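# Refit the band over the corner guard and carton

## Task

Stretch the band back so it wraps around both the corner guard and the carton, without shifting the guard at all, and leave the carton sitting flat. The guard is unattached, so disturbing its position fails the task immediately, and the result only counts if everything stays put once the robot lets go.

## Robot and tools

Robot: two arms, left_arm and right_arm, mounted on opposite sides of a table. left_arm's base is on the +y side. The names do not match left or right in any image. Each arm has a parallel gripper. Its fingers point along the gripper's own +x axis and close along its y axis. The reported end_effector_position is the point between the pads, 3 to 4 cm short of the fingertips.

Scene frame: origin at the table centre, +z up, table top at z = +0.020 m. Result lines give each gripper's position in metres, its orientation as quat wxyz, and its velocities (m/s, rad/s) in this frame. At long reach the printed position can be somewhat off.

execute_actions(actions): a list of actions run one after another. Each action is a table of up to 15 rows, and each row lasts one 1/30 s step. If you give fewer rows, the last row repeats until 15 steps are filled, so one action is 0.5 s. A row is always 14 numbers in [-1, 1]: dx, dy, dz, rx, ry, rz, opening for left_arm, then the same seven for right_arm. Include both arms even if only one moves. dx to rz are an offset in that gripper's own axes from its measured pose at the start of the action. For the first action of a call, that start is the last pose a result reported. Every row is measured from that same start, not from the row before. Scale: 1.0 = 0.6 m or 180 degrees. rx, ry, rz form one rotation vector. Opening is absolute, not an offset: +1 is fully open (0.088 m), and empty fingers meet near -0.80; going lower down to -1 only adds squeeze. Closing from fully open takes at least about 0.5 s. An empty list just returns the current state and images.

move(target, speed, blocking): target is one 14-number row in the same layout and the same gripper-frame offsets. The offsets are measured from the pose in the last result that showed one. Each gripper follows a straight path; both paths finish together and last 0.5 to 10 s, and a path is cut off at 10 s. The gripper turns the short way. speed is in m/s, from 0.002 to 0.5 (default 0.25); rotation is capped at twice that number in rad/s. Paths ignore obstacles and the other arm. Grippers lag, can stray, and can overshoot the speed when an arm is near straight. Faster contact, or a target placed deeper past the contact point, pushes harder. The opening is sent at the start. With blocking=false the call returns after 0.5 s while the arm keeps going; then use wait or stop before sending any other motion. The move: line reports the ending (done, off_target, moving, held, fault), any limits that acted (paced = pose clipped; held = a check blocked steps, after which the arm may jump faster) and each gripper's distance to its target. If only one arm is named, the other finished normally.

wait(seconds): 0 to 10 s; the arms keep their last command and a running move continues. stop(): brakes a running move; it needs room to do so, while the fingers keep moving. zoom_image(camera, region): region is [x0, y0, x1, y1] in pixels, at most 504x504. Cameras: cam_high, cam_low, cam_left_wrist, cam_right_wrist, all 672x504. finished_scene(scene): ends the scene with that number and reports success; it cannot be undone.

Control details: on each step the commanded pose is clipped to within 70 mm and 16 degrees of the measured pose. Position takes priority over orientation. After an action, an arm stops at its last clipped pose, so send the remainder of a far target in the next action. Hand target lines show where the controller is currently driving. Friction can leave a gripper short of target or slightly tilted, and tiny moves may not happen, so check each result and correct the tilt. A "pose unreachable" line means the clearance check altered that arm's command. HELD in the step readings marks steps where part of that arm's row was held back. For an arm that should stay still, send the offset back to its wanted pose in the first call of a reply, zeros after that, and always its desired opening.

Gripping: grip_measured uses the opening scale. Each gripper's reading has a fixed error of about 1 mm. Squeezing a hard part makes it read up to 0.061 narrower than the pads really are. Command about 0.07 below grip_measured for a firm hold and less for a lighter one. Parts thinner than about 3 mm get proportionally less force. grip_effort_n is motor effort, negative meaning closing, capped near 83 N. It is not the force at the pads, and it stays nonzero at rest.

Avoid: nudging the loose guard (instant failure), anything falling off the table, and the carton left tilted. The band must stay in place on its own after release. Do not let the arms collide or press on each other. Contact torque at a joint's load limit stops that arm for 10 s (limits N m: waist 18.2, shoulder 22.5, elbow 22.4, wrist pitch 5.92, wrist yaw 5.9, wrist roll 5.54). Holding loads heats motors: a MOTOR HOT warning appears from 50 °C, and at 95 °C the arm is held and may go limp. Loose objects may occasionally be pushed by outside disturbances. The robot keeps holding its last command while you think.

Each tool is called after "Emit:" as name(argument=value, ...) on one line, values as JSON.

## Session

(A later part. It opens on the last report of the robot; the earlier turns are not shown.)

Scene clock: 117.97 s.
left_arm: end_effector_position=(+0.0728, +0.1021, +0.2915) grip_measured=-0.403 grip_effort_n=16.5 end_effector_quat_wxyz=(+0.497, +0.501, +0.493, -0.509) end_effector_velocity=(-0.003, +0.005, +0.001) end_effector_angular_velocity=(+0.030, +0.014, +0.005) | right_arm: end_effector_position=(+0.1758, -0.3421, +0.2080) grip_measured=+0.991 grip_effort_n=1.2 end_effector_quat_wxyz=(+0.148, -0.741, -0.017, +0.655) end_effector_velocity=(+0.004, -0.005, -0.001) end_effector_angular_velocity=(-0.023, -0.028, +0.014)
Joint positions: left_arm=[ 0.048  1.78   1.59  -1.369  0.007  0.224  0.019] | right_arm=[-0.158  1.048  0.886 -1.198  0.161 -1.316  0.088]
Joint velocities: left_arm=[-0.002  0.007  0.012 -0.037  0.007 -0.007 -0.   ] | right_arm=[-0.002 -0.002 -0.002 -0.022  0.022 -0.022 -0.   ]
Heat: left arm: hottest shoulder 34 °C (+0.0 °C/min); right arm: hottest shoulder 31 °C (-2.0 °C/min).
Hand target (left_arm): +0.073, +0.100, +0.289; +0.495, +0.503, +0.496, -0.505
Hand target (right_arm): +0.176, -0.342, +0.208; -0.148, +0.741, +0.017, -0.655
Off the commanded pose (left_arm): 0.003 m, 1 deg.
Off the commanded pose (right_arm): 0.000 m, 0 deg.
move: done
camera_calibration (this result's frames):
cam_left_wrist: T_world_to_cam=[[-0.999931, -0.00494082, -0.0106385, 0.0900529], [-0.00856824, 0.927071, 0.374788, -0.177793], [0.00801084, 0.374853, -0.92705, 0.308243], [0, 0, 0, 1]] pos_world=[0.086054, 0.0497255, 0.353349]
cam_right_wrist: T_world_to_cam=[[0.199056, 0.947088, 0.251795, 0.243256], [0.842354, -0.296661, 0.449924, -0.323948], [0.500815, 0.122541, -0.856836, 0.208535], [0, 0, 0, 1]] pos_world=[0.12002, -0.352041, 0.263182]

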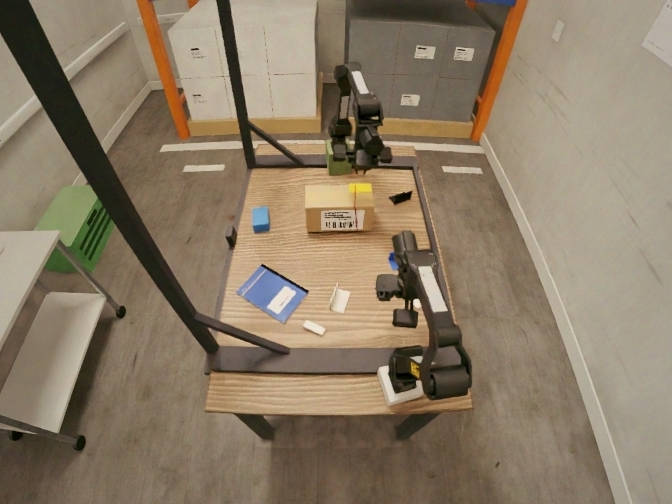

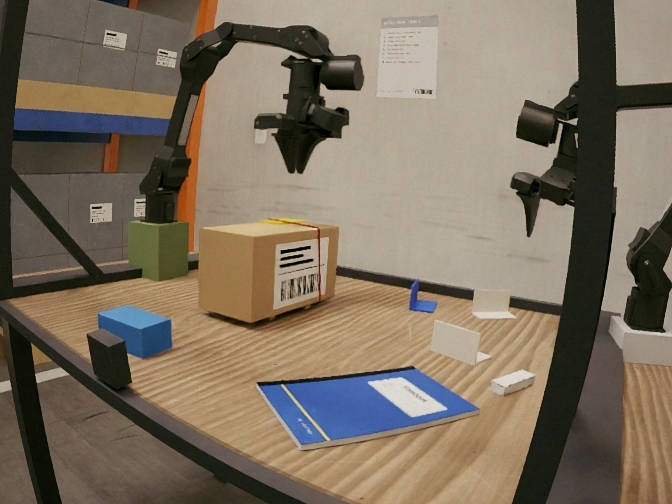

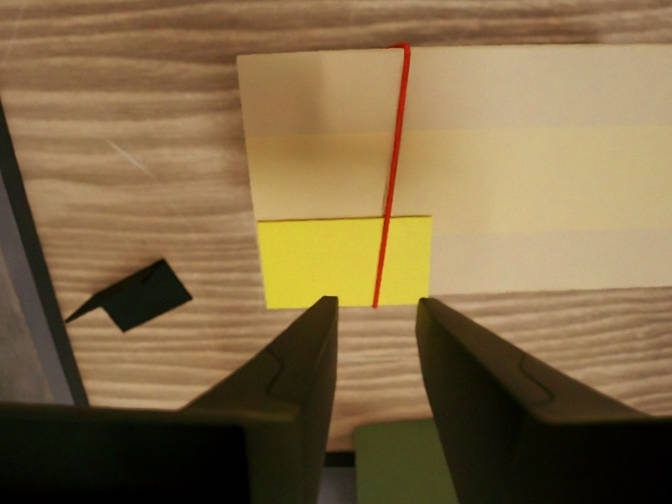

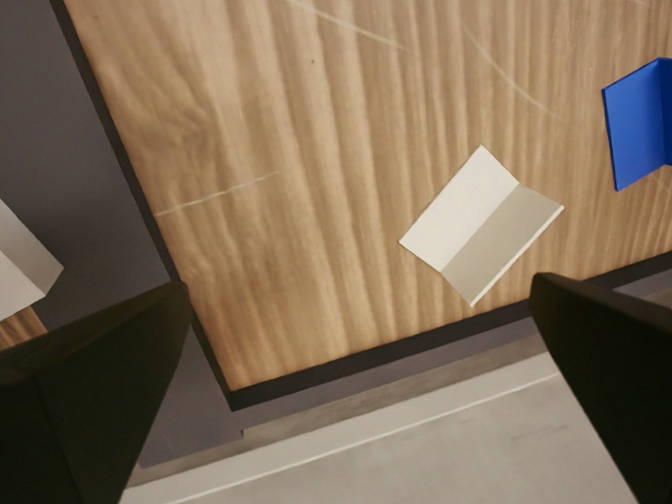

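Emit:
move(target=[0.11,-0.025,0.092,0,0.005,0,-0.4,0,0,0,0,0,0,1], speed=0.12)

Scene clock: 137.77 s.
left_arm: end_effector_position=(+0.0573, +0.0488, +0.2304) grip_measured=-0.403 grip_effort_n=17.0 end_effector_quat_wxyz=(+0.494, +0.503, +0.494, -0.509) end_effector_velocity=(-0.000, +0.002, -0.002) end_effector_angular_velocity=(+0.013, -0.005, +0.020) | right_arm: end_effector_position=(+0.1758, -0.3421, +0.2080) grip_measured=+0.991 grip_effort_n=1.6 end_effector_quat_wxyz=(+0.148, -0.741, -0.017, +0.655) end_effector_velocity=(-0.000, -0.002, -0.002) end_effector_angular_velocity=(-0.012, +0.008, -0.008)
Joint positions: left_arm=[-0.02   1.992  1.628 -1.202  0.007  0.159  0.019] | right_arm=[-0.158  1.048  0.886 -1.198  0.161 -1.316  0.088]
Joint velocities: left_arm=[-0.002  0.002 -0.002 -0.007 -0.007 -0.022 -0.   ] | right_arm=[-0.002  0.002 -0.002 -0.007 -0.007  0.007 -0.   ]
Heat: left arm: hottest shoulder 34 °C (+0.0 °C/min); right arm: hottest shoulder 31 °C (-1.0 °C/min).
Hand target (left_arm): +0.057, +0.047, +0.226; +0.493, +0.505, +0.497, -0.506
Hand target (right_arm): +0.176, -0.342, +0.208; -0.148, +0.741, +0.017, -0.655
Off the commanded pose (left_arm): 0.005 m, 1 deg.
Off the commanded pose (right_arm): 0.000 m, 0 deg.
move: done
camera_calibration (this result's frames):
cam_left_wrist: T_world_to_cam=[[-0.999959, -0.00143833, -0.00897349, 0.0731125], [-0.00474924, 0.924547, 0.381037, -0.107175], [0.00774836, 0.381064, -0.924516, 0.270809], [0, 0, 0, 1]] pos_world=[0.0705021, -0.00400178, 0.291861]
cam_right_wrist: T_world_to_cam=[[0.199056, 0.947088, 0.251795, 0.243256], [0.842354, -0.296661, 0.449924, -0.323948], [0.500815, 0.122541, -0.856836, 0.208535], [0, 0, 0, 1]] pos_world=[0.12002, -0.352041, 0.263182]

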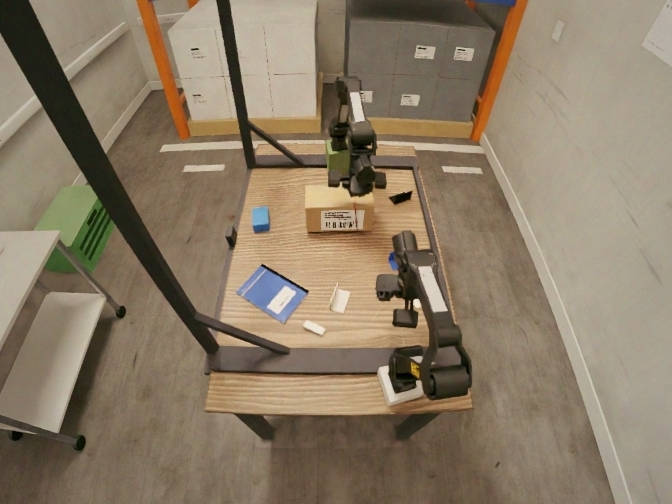

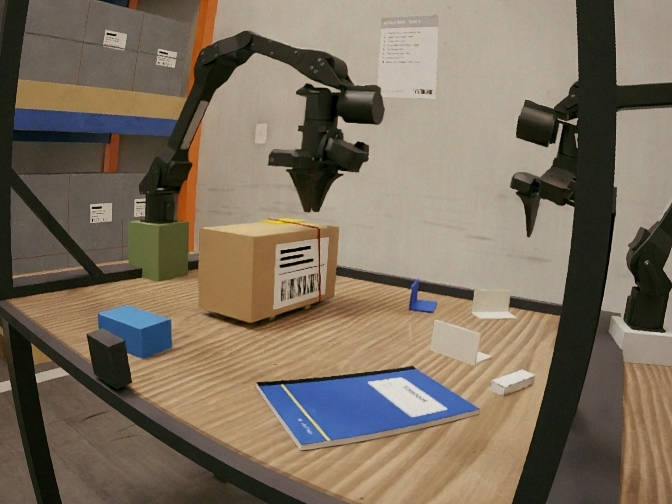

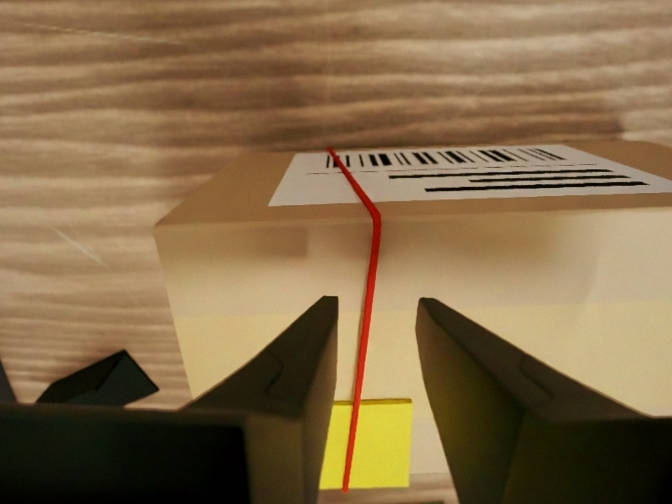

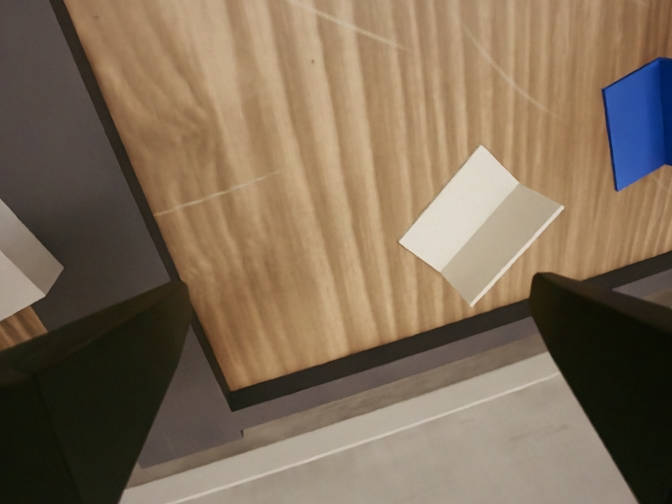

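Emit:
zoom_image(camera="cam_left_wrist", region=[140,110,420,250])

Emit:
zoom_image(camera="cam_low", region=[190,200,350,330])

Region (140, 110, 420, 250) of cam_left_wrist's 672x504 image, scaled by 1.800, with more detail than that image has.

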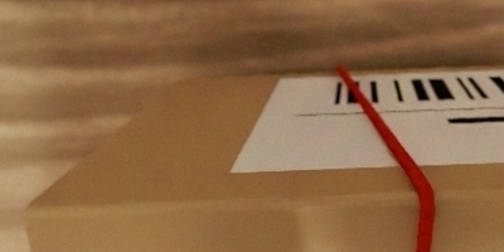

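Region (190, 200, 350, 330) of cam_low's 672x504 image, scaled by 3.150, with more detail than that image has; it fills the top 410 rows of this view, and the rest is white.

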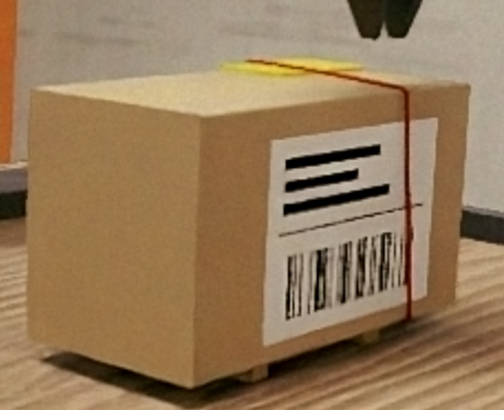

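Emit:
move(target=[0.058,0,0,0,0.01,0,-0.4,0,0,0,0,0,0,1], speed=0.04)

Scene clock: 158.53 s.
left_arm: end_effector_position=(+0.0578, +0.0460, +0.2046) grip_measured=-0.403 grip_effort_n=16.5 end_effector_quat_wxyz=(+0.493, +0.504, +0.495, -0.508) end_effector_velocity=(-0.000, +0.002, -0.001) end_effector_angular_velocity=(+0.013, -0.006, +0.005) | right_arm: end_effector_position=(+0.1758, -0.3421, +0.2080) grip_measured=+0.991 grip_effort_n=0.7 end_effector_quat_wxyz=(+0.148, -0.741, -0.017, +0.655) end_effector_velocity=(-0.001, -0.000, -0.002) end_effector_angular_velocity=(+0.001, +0.006, +0.006)
Joint positions: left_arm=[-0.02   2.024  1.571 -1.118  0.006  0.159  0.019] | right_arm=[-0.158  1.048  0.886 -1.198  0.161 -1.316  0.088]
Joint velocities: left_arm=[-0.002  0.002 -0.002 -0.007 -0.007 -0.007  0.   ] | right_arm=[-0.002 -0.002 -0.007  0.007 -0.007 -0.007 -0.   ]
Heat: left arm: hottest shoulder 35 °C (+0.0 °C/min); right arm: hottest elbow 31 °C (+0.0 °C/min).
Hand target (left_arm): +0.057, +0.049, +0.196; +0.486, +0.511, +0.502, -0.501
Hand target (right_arm): +0.176, -0.342, +0.208; -0.148, +0.741, +0.017, -0.655
Off the commanded pose (left_arm): 0.009 m, 2 deg.
Off the commanded pose (right_arm): 0.000 m, 0 deg.
move: off_target (left_arm)
camera_calibration (this result's frames):
cam_left_wrist: T_world_to_cam=[[-0.999958, -0.00139497, -0.00907209, 0.0733857], [-0.00478607, 0.922624, 0.38567, -0.0956471], [0.00783214, 0.385697, -0.922592, 0.247418], [0, 0, 0, 1]] pos_world=[0.0709871, -0.00707965, 0.26582]
cam_right_wrist: T_world_to_cam=[[0.199056, 0.947088, 0.251795, 0.243256], [0.842354, -0.296661, 0.449924, -0.323948], [0.500815, 0.122541, -0.856836, 0.208535], [0, 0, 0, 1]] pos_world=[0.12002, -0.352041, 0.263182]

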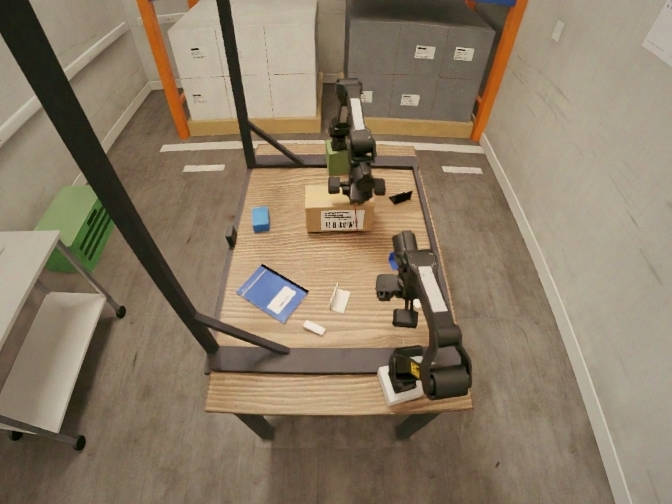

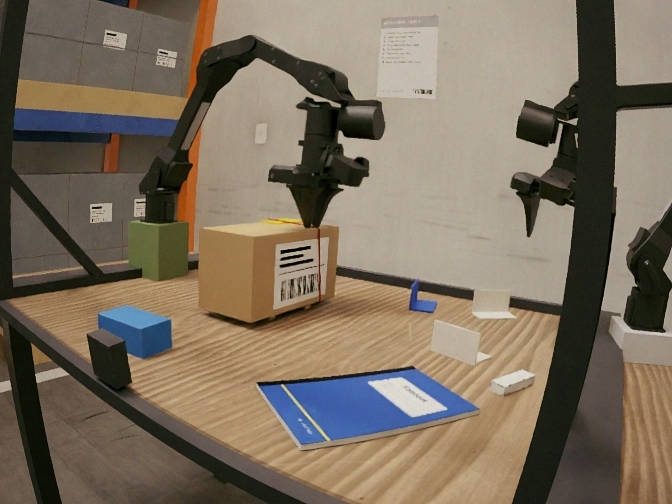

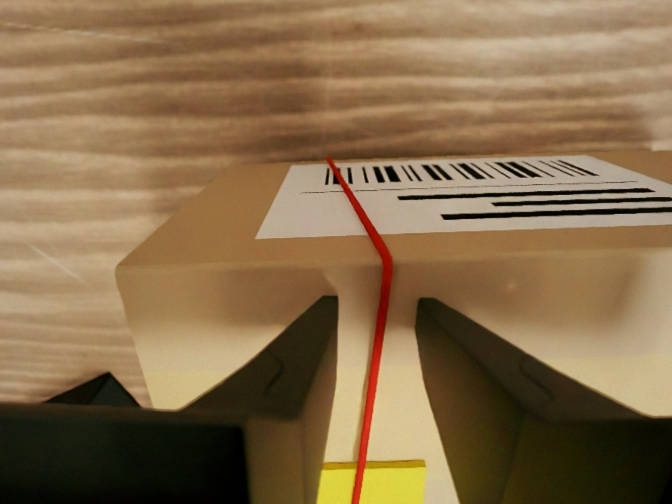

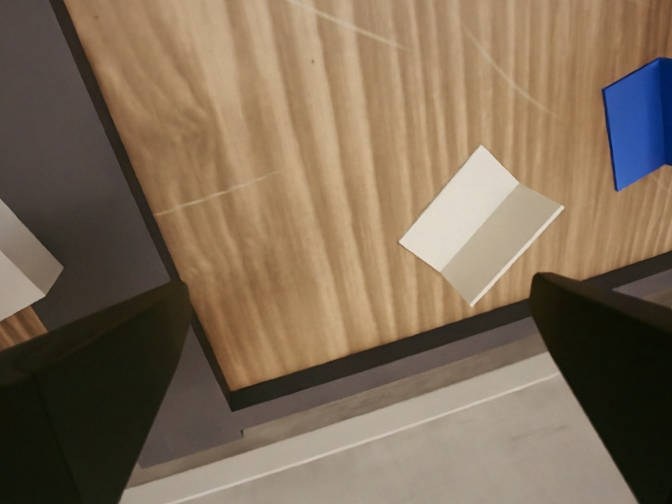

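Emit:
move(target=[0.01,0,0,0,0,0,-0.4,0,0,0,0,0,0,1], speed=0.02)

Emit:
move(target=[0,0,0,0,0,0,-1,0,0,0,0,0,0,1], speed=0.02)

Emit:
move(target=[-0.03,0,0,0,0,0,-1,0,0,0,0,0,0,1], speed=0.04)

Scene clock: 162.53 s.
left_arm: end_effector_position=(+0.0580, +0.0446, +0.2034) grip_measured=-0.403 grip_effort_n=16.5 end_effector_quat_wxyz=(+0.495, +0.503, +0.493, -0.509) end_effector_velocity=(+0.002, +0.002, +0.000) end_effector_angular_velocity=(+0.010, -0.021, +0.005) | right_arm: end_effector_position=(+0.1758, -0.3421, +0.2080) grip_measured=+0.991 grip_effort_n=1.2 end_effector_quat_wxyz=(+0.148, -0.741, -0.017, +0.655) end_effector_velocity=(-0.000, -0.002, -0.001) end_effector_angular_velocity=(-0.007, +0.008, -0.008)
Joint positions: left_arm=[-0.02   2.024  1.566 -1.105  0.006  0.159  0.019] | right_arm=[-0.158  1.048  0.886 -1.198  0.161 -1.316  0.088]
Joint velocities: left_arm=[-0.002 -0.002 -0.002 -0.007 -0.022 -0.007 -0.   ] | right_arm=[-0.002 -0.002 -0.002 -0.007 -0.007  0.007 -0.   ]
Heat: left arm: hottest shoulder 35 °C (+0.0 °C/min); right arm: hottest elbow 31 °C (+0.0 °C/min).
Hand target (left_arm): +0.058, +0.046, +0.199; +0.493, +0.504, +0.495, -0.508
Hand target (right_arm): +0.176, -0.342, +0.208; -0.148, +0.741, +0.017, -0.655
Off the commanded pose (left_arm): 0.005 m, 0 deg.
Off the commanded pose (right_arm): 0.000 m, 0 deg.
move: done
camera_calibration (this result's frames):
cam_left_wrist: T_world_to_cam=[[-0.999948, -0.0014712, -0.0101342, 0.0737899], [-0.00519616, 0.925657, 0.378328, -0.0924418], [0.0088242, 0.378361, -0.925616, 0.247746], [0, 0, 0, 1]] pos_world=[0.0711196, -0.00805948, 0.265039]
cam_right_wrist: T_world_to_cam=[[0.199056, 0.947088, 0.251795, 0.243256], [0.842354, -0.296661, 0.449924, -0.323948], [0.500815, 0.122541, -0.856836, 0.208535], [0, 0, 0, 1]] pos_world=[0.12002, -0.352041, 0.263182]

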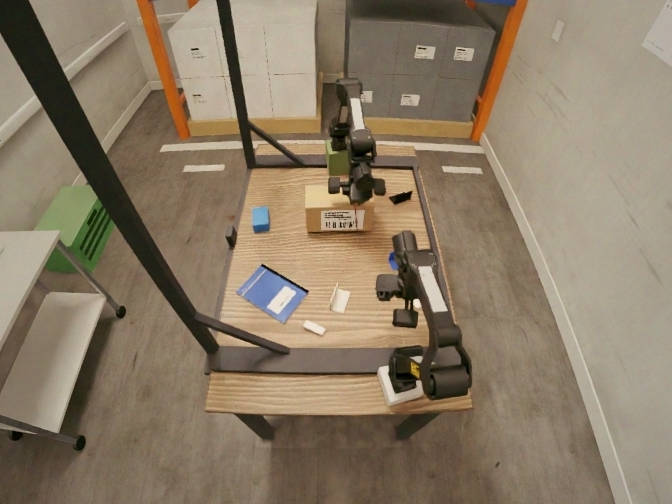

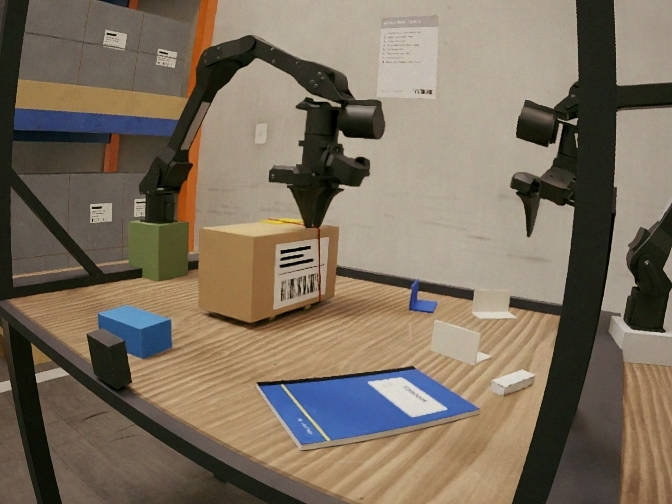

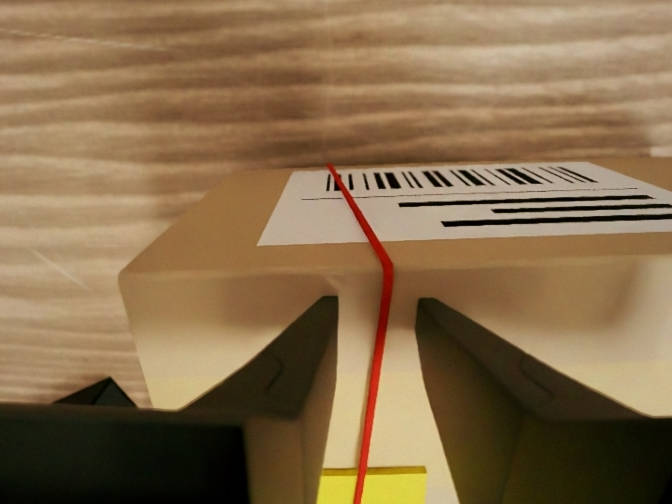

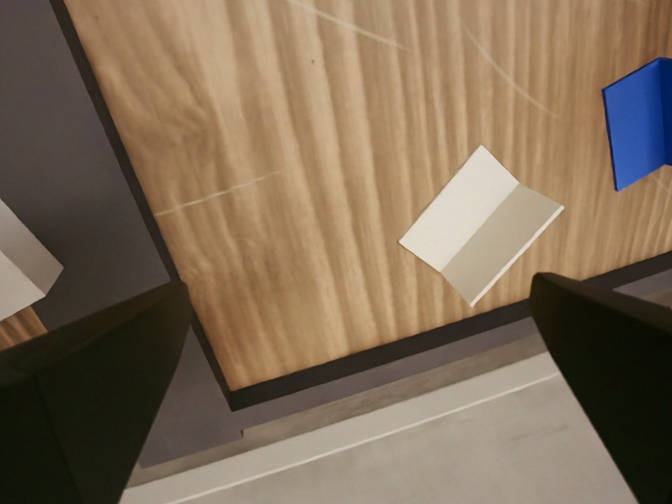

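Scene clock: 163.03 s.
left_arm: end_effector_position=(+0.0581, +0.0441, +0.2035) grip_measured=-0.815 grip_effort_n=-83.5 end_effector_quat_wxyz=(+0.495, +0.502, +0.492, -0.510) end_effector_velocity=(+0.000, +0.000, -0.001) end_effector_angular_velocity=(-0.001, -0.008, +0.005) | right_arm: end_effector_position=(+0.1758, -0.3421, +0.2080) grip_measured=+0.991 grip_effort_n=1.6 end_effector_quat_wxyz=(+0.148, -0.741, -0.017, +0.655) end_effector_velocity=(-0.001, -0.002, -0.001) end_effector_angular_velocity=(-0.007, +0.008, -0.003)
Joint positions: left_arm=[-0.02   2.024  1.566 -1.103  0.006  0.159  0.   ] | right_arm=[-0.158  1.048  0.886 -1.198  0.161 -1.316  0.088]
Joint velocities: left_arm=[-0.002 -0.002 -0.007  0.007 -0.007 -0.007  0.   ] | right_arm=[ 0.002 -0.002 -0.002 -0.007 -0.007  0.007 -0.   ]
Heat: left arm: hottest shoulder 35 °C (+0.0 °C/min); right arm: hottest elbow 31 °C (+0.0 °C/min).
Hand target (left_arm): +0.058, +0.045, +0.203; +0.495, +0.503, +0.493, -0.510
Hand target (right_arm): +0.176, -0.342, +0.208; -0.148, +0.741, +0.017, -0.655
Off the commanded pose (left_arm): 0.001 m, 0 deg.
Off the commanded pose (right_arm): 0.000 m, 0 deg.
move: done
camera_calibration (this result's frames):
cam_left_wrist: T_world_to_cam=[[-0.999944, -0.00149453, -0.0104375, 0.0739225], [-0.00531188, 0.926513, 0.376226, -0.0916047], [0.00910823, 0.376261, -0.926469, 0.248281], [0, 0, 0, 1]] pos_world=[0.0711704, -0.00843508, 0.265261]
cam_right_wrist: T_world_to_cam=[[0.199056, 0.947088, 0.251795, 0.243256], [0.842354, -0.296661, 0.449924, -0.323948], [0.500815, 0.122541, -0.856836, 0.208535], [0, 0, 0, 1]] pos_world=[0.12002, -0.352041, 0.263182]

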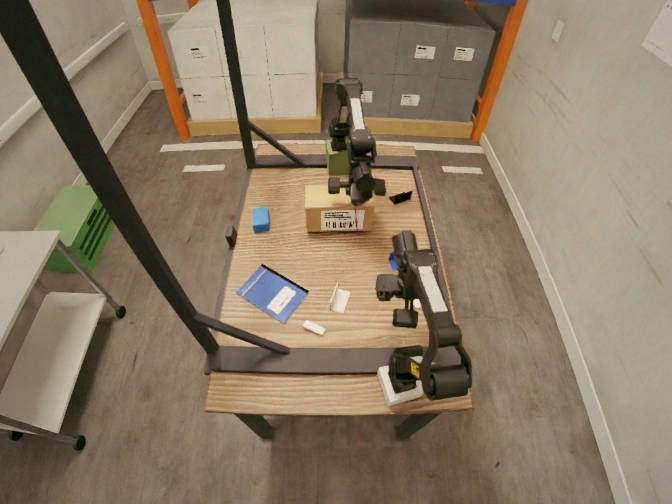

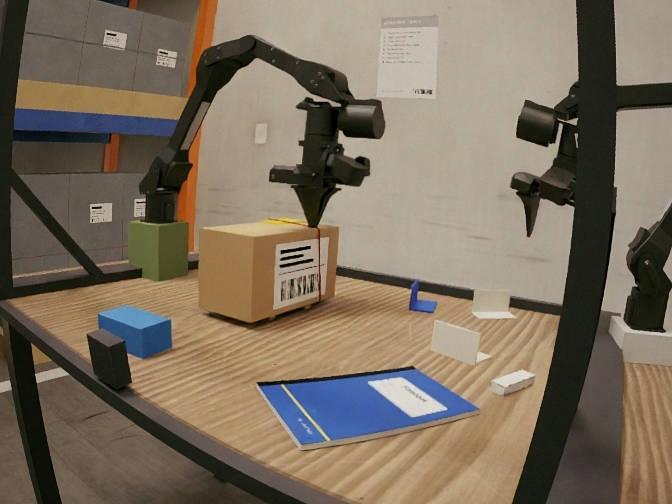

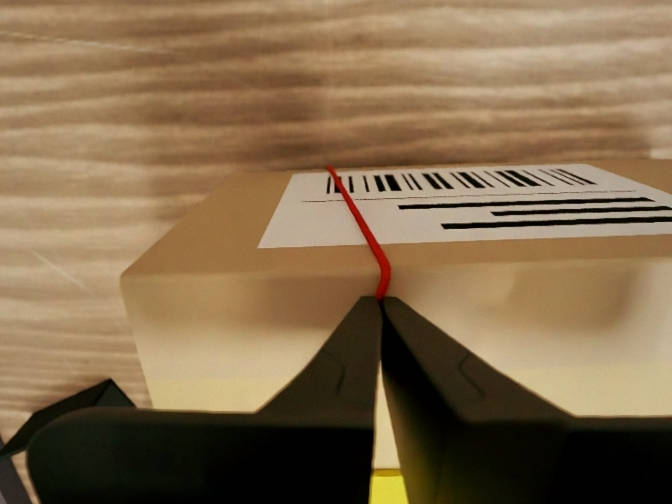

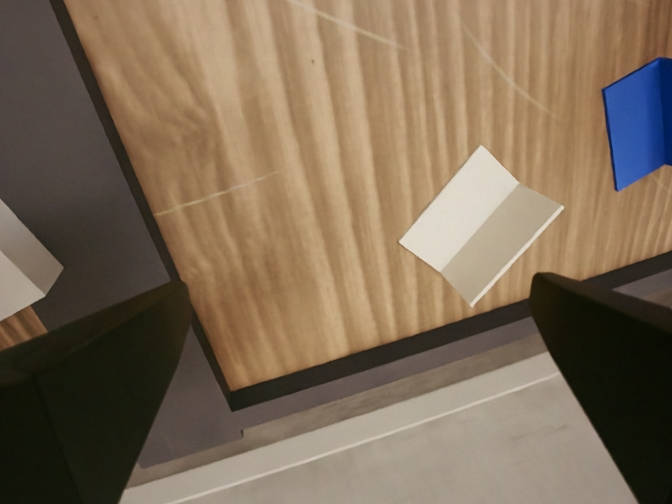

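Scene clock: 163.77 s.
left_arm: end_effector_position=(+0.0579, +0.0456, +0.2138) grip_measured=-0.815 grip_effort_n=-83.5 end_effector_quat_wxyz=(+0.491, +0.506, +0.497, -0.506) end_effector_velocity=(-0.003, +0.007, +0.002) end_effector_angular_velocity=(+0.031, +0.011, +0.005) | right_arm: end_effector_position=(+0.1758, -0.3421, +0.2080) grip_measured=+0.991 grip_effort_n=1.6 end_effector_quat_wxyz=(+0.148, -0.741, -0.017, +0.655) end_effector_velocity=(+0.001, +0.001, +0.000) end_effector_angular_velocity=(+0.007, -0.008, +0.003)
Joint positions: left_arm=[-0.02   2.024  1.608 -1.161  0.006  0.159  0.   ] | right_arm=[-0.158  1.048  0.886 -1.198  0.161 -1.316  0.088]
Joint velocities: left_arm=[-0.002 -0.002  0.002 -0.037  0.007 -0.007  0.   ] | right_arm=[-0.002 -0.002 -0.002  0.007  0.007 -0.007  0.   ]
Heat: left arm: hottest shoulder 35 °C (+0.0 °C/min); right arm: hottest elbow 31 °C (+0.0 °C/min).
Hand target (left_arm): +0.058, +0.044, +0.221; +0.495, +0.502, +0.492, -0.510
Hand target (right_arm): +0.176, -0.342, +0.208; -0.148, +0.741, +0.017, -0.655
Off the commanded pose (left_arm): 0.008 m, 1 deg.
Off the commanded pose (right_arm): 0.000 m, 0 deg.
move: done
camera_calibration (this result's frames):
cam_left_wrist: T_world_to_cam=[[-0.999965, -0.00134254, -0.00826248, 0.0733563], [-0.00446834, 0.920275, 0.391247, -0.0998529], [0.00707848, 0.391271, -0.920248, 0.255338], [0, 0, 0, 1]] pos_world=[0.0711001, -0.00791577, 0.274648]
cam_right_wrist: T_world_to_cam=[[0.199056, 0.947088, 0.251795, 0.243256], [0.842354, -0.296661, 0.449924, -0.323948], [0.500815, 0.122541, -0.856836, 0.208535], [0, 0, 0, 1]] pos_world=[0.12002, -0.352041, 0.263182]

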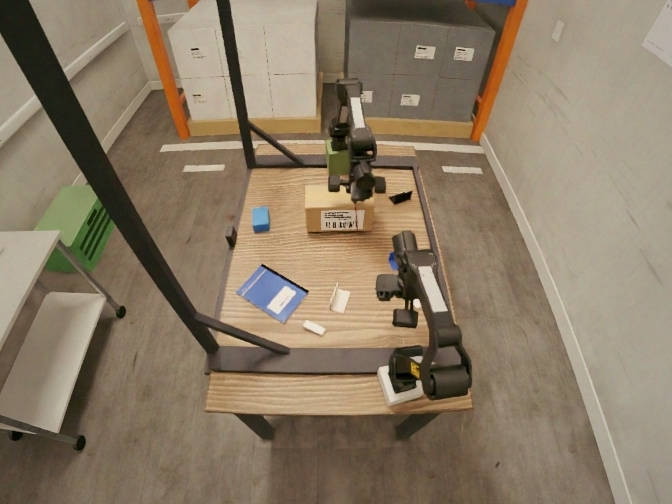

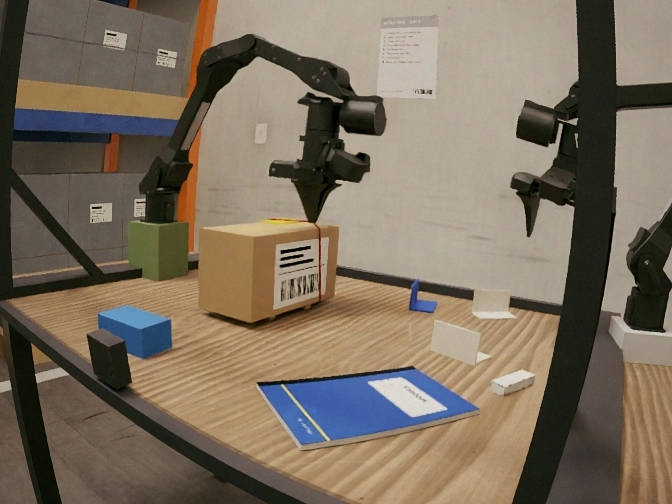

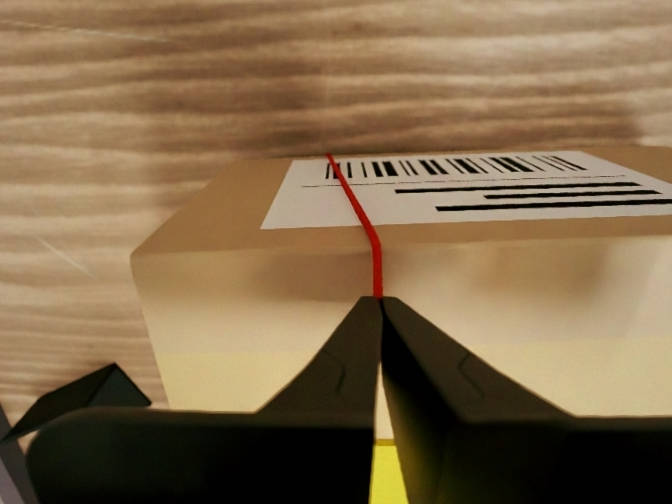

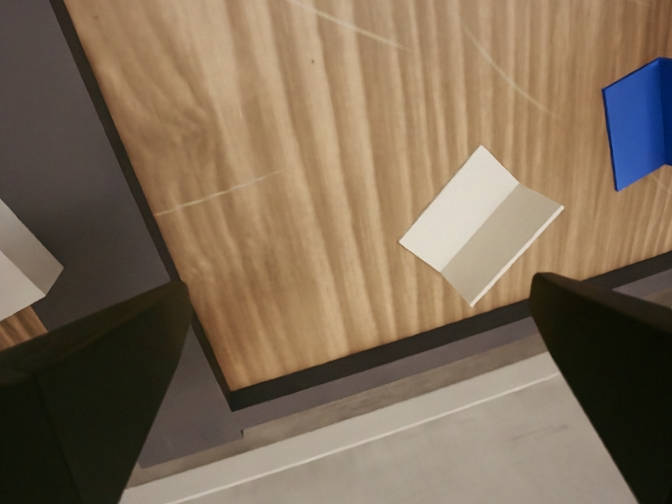

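Emit:
move(target=[-0.008,0,0.036,0,0,0,-1,0,0,0,0,0,0,1], speed=0.04)

Emit:
move(target=[0,0.032,0,0,0,0,-1,0,0,0,0,0,0,1], speed=0.04)

Scene clock: 167.60 s.
left_arm: end_effector_position=(+0.0587, +0.0312, +0.2162) grip_measured=-0.815 grip_effort_n=-83.5 end_effector_quat_wxyz=(+0.485, +0.510, +0.502, -0.503) end_effector_velocity=(-0.000, +0.004, +0.003) end_effector_angular_velocity=(+0.023, -0.005, +0.005) | right_arm: end_effector_position=(+0.1758, -0.3421, +0.2080) grip_measured=+0.991 grip_effort_n=1.2 end_effector_quat_wxyz=(+0.148, -0.741, -0.017, +0.655) end_effector_velocity=(+0.000, -0.002, -0.001) end_effector_angular_velocity=(-0.009, +0.005, +0.001)
Joint positions: left_arm=[-0.022  2.096  1.725 -1.225  0.006  0.157  0.   ] | right_arm=[-0.158  1.048  0.886 -1.198  0.161 -1.316  0.088]
Joint velocities: left_arm=[-0.002  0.002  0.017 -0.037 -0.007 -0.007  0.   ] | right_arm=[-0.007 -0.002 -0.002 -0.007 -0.007 -0.007  0.   ]
Heat: left arm: hottest shoulder 36 °C (+2.0 °C/min); right arm: hottest elbow 31 °C (+0.0 °C/min).
Hand target (left_arm): +0.057, +0.024, +0.218; +0.491, +0.506, +0.497, -0.507
Hand target (right_arm): +0.176, -0.342, +0.208; -0.148, +0.741, +0.017, -0.655
Off the commanded pose (left_arm): 0.008 m, 1 deg.
Off the commanded pose (right_arm): 0.000 m, 0 deg.
move: done
camera_calibration (this result's frames):
cam_left_wrist: T_world_to_cam=[[-0.999983, -0.000448805, -0.00582656, 0.0736773], [-0.00278845, 0.912865, 0.408252, -0.0910983], [0.00513564, 0.408262, -0.912851, 0.261139], [0, 0, 0, 1]] pos_world=[0.0720809, -0.0234193, 0.276001]
cam_right_wrist: T_world_to_cam=[[0.199056, 0.947088, 0.251795, 0.243256], [0.842354, -0.296661, 0.449924, -0.323948], [0.500815, 0.122541, -0.856836, 0.208535], [0, 0, 0, 1]] pos_world=[0.12002, -0.352041, 0.263182]

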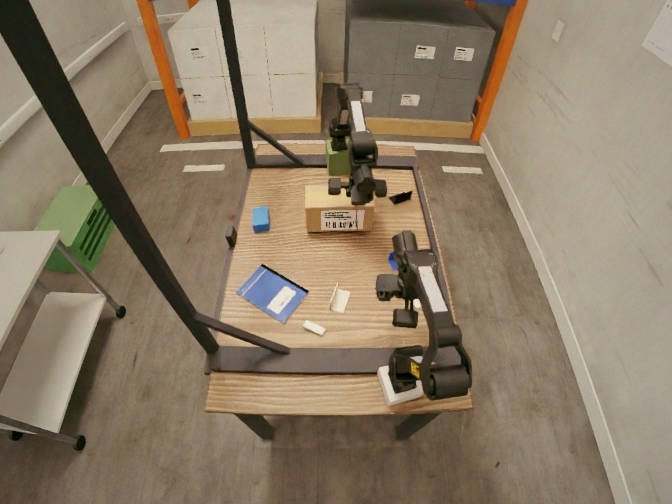

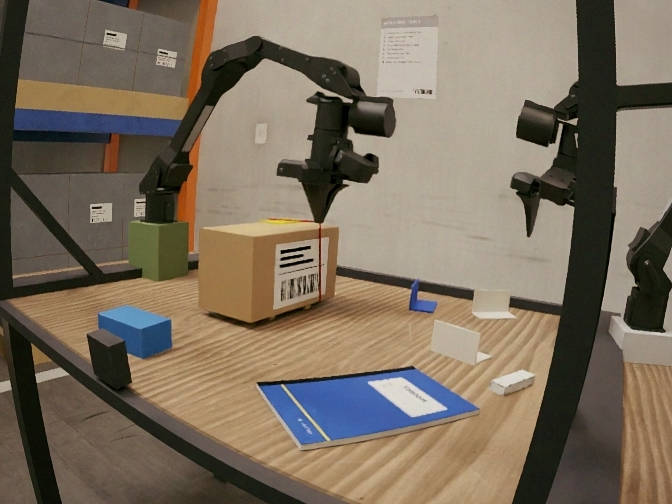

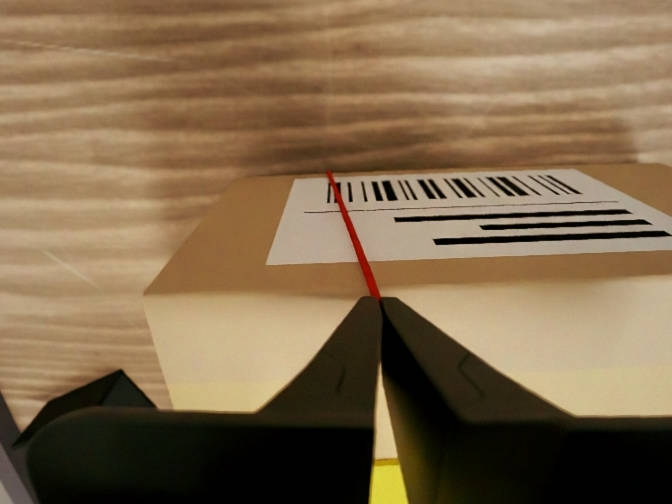

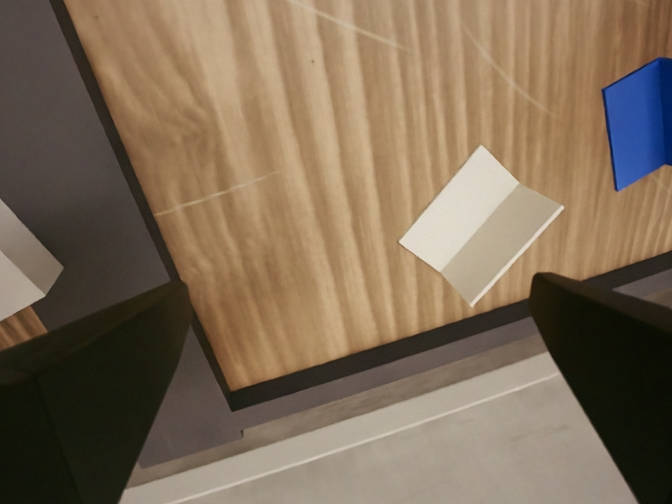

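Scene clock: 168.37 s.
left_arm: end_effector_position=(+0.0752, +0.0356, +0.2156) grip_measured=-0.815 grip_effort_n=-83.5 end_effector_quat_wxyz=(+0.483, +0.511, +0.506, -0.500) end_effector_velocity=(+0.001, +0.009, +0.001) end_effector_angular_velocity=(+0.040, -0.016, +0.004) | right_arm: end_effector_position=(+0.1758, -0.3421, +0.2080) grip_measured=+0.991 grip_effort_n=1.2 end_effector_quat_wxyz=(+0.148, -0.741, -0.017, +0.655) end_effector_velocity=(-0.000, -0.005, +0.001) end_effector_angular_velocity=(-0.014, +0.004, +0.006)
Joint positions: left_arm=[ 0.02   2.098  1.725 -1.233  0.006  0.198  0.   ] | right_arm=[-0.158  1.048  0.886 -1.198  0.161 -1.316  0.088]
Joint velocities: left_arm=[-0.002 -0.002 -0.002 -0.037 -0.022 -0.007  0.   ] | right_arm=[-0.002 -0.007  0.002 -0.022 -0.007 -0.007 -0.   ]
Heat: left arm: hottest shoulder 36 °C (+2.0 °C/min); right arm: hottest elbow 31 °C (+0.0 °C/min).
Hand target (left_arm): +0.078, +0.031, +0.216; +0.486, +0.510, +0.502, -0.503
Hand target (right_arm): +0.176, -0.342, +0.208; -0.148, +0.741, +0.017, -0.655
Off the commanded pose (left_arm): 0.006 m, 1 deg.
Off the commanded pose (right_arm): 0.000 m, 0 deg.
move: done
camera_calibration (this result's frames):
cam_left_wrist: T_world_to_cam=[[-0.999992, -0.00233119, -0.00310008, 0.0896008], [-0.00341186, 0.908837, 0.417137, -0.096546], [0.00184504, 0.417145, -0.908838, 0.257814], [0, 0, 0, 1]] pos_world=[0.088795, -0.0195923, 0.274862]
cam_right_wrist: T_world_to_cam=[[0.199056, 0.947088, 0.251795, 0.243256], [0.842354, -0.296661, 0.449924, -0.323948], [0.500815, 0.122541, -0.856836, 0.208535], [0, 0, 0, 1]] pos_world=[0.12002, -0.352041, 0.263182]

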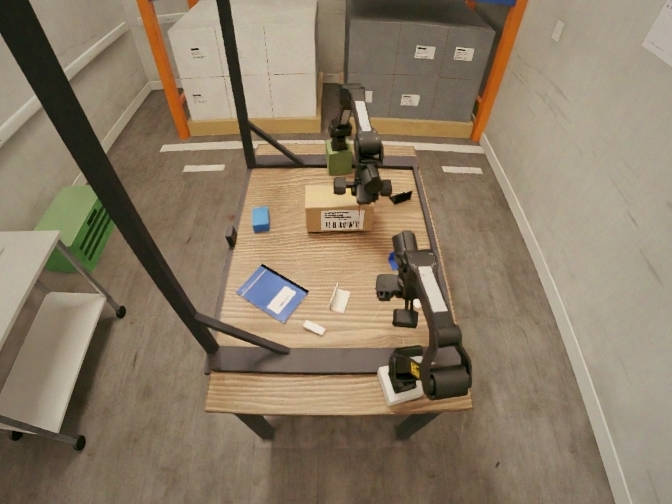

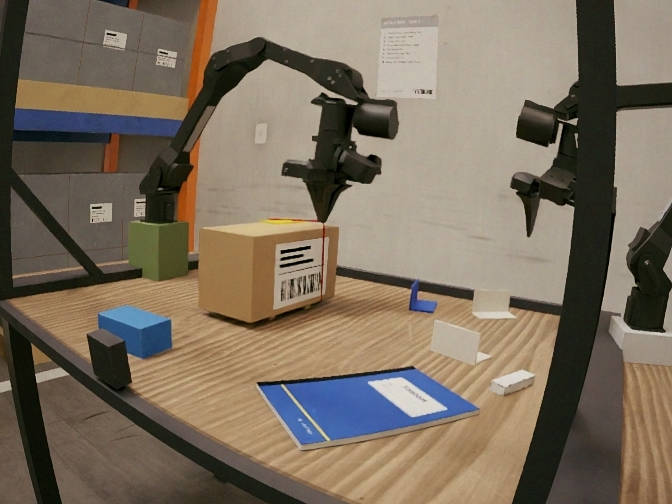

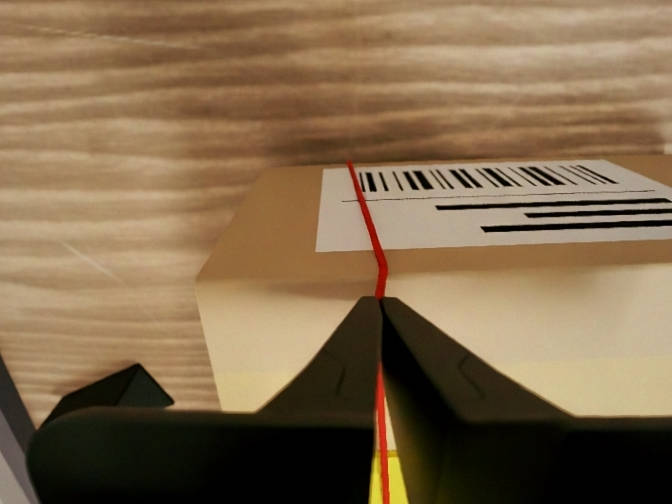

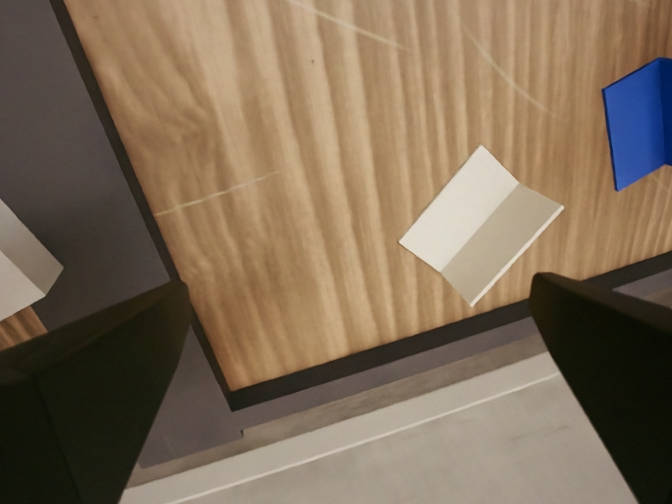

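Emit:
move(target=[0.012,0.008,0.012,0,-0.012,0,-1,0,0,0,0,0,0,1], speed=0.02)

Scene clock: 173.73 s.
left_arm: end_effector_position=(+0.0792, +0.0314, +0.2089) grip_measured=-0.815 grip_effort_n=-83.5 end_effector_quat_wxyz=(+0.491, +0.504, +0.499, -0.506) end_effector_velocity=(-0.002, +0.002, -0.002) end_effector_angular_velocity=(+0.014, -0.005, +0.015) | right_arm: end_effector_position=(+0.1758, -0.3421, +0.2080) grip_measured=+0.991 grip_effort_n=1.2 end_effector_quat_wxyz=(+0.148, -0.741, -0.017, +0.655) end_effector_velocity=(-0.005, -0.003, -0.003) end_effector_angular_velocity=(-0.014, +0.036, -0.002)
Joint positions: left_arm=[ 0.029  2.098  1.699 -1.18   0.008  0.203  0.   ] | right_arm=[-0.158  1.048  0.886 -1.198  0.161 -1.316  0.088]
Joint velocities: left_arm=[-0.007  0.002 -0.002 -0.007 -0.007 -0.022  0.   ] | right_arm=[-0.002 -0.002 -0.007 -0.007 -0.037  0.007  0.   ]
Heat: left arm: hottest shoulder 37 °C (+3.0 °C/min); right arm: hottest elbow 31 °C (+0.0 °C/min).
Hand target (left_arm): +0.080, +0.029, +0.208; +0.492, +0.502, +0.496, -0.510
Hand target (right_arm): +0.176, -0.342, +0.208; -0.148, +0.741, +0.017, -0.655
Off the commanded pose (left_arm): 0.003 m, 1 deg.
Off the commanded pose (right_arm): 0.000 m, 0 deg.
move: done
camera_calibration (this result's frames):
cam_left_wrist: T_world_to_cam=[[-0.999964, -0.00630632, -0.00575912, 0.0942649], [-0.00806151, 0.919615, 0.392738, -0.0847732], [0.00281944, 0.39277, -0.919633, 0.256428], [0, 0, 0, 1]] pos_world=[0.0928551, -0.0221638, 0.269656]
cam_right_wrist: T_world_to_cam=[[0.199056, 0.947088, 0.251795, 0.243256], [0.842354, -0.296661, 0.449924, -0.323948], [0.500815, 0.122541, -0.856836, 0.208535], [0, 0, 0, 1]] pos_world=[0.12002, -0.352041, 0.263182]

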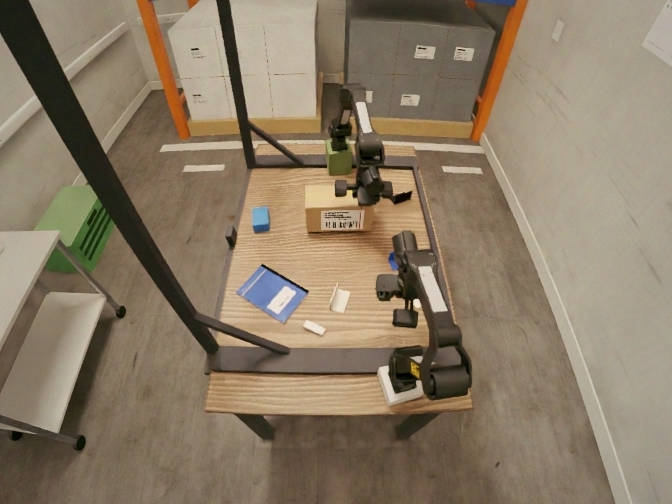

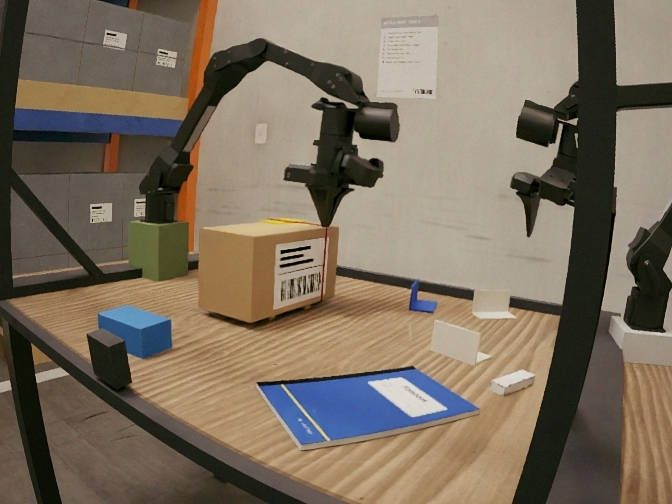

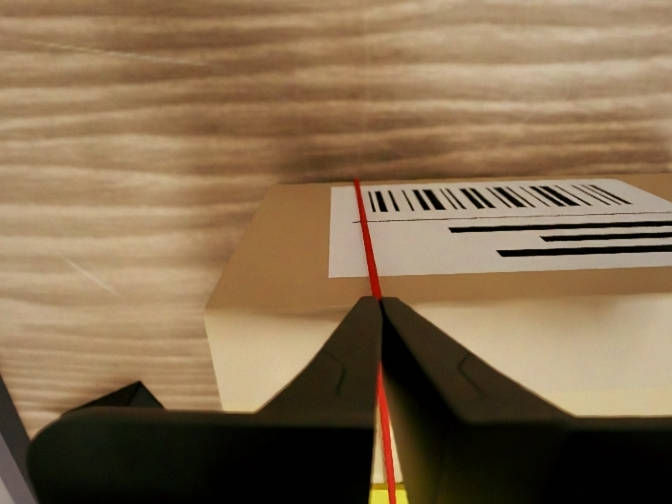

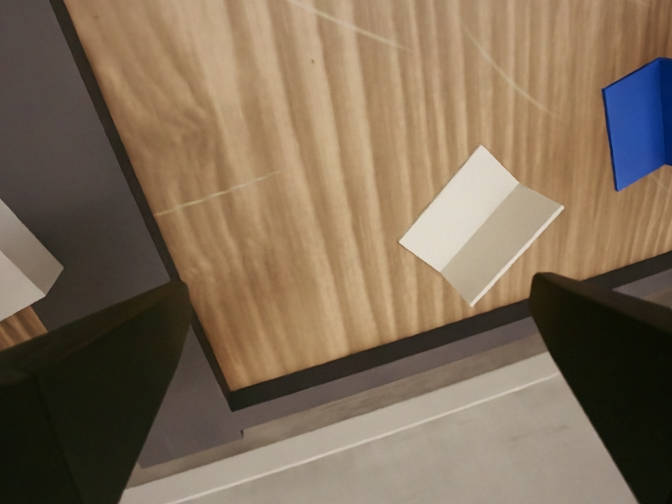

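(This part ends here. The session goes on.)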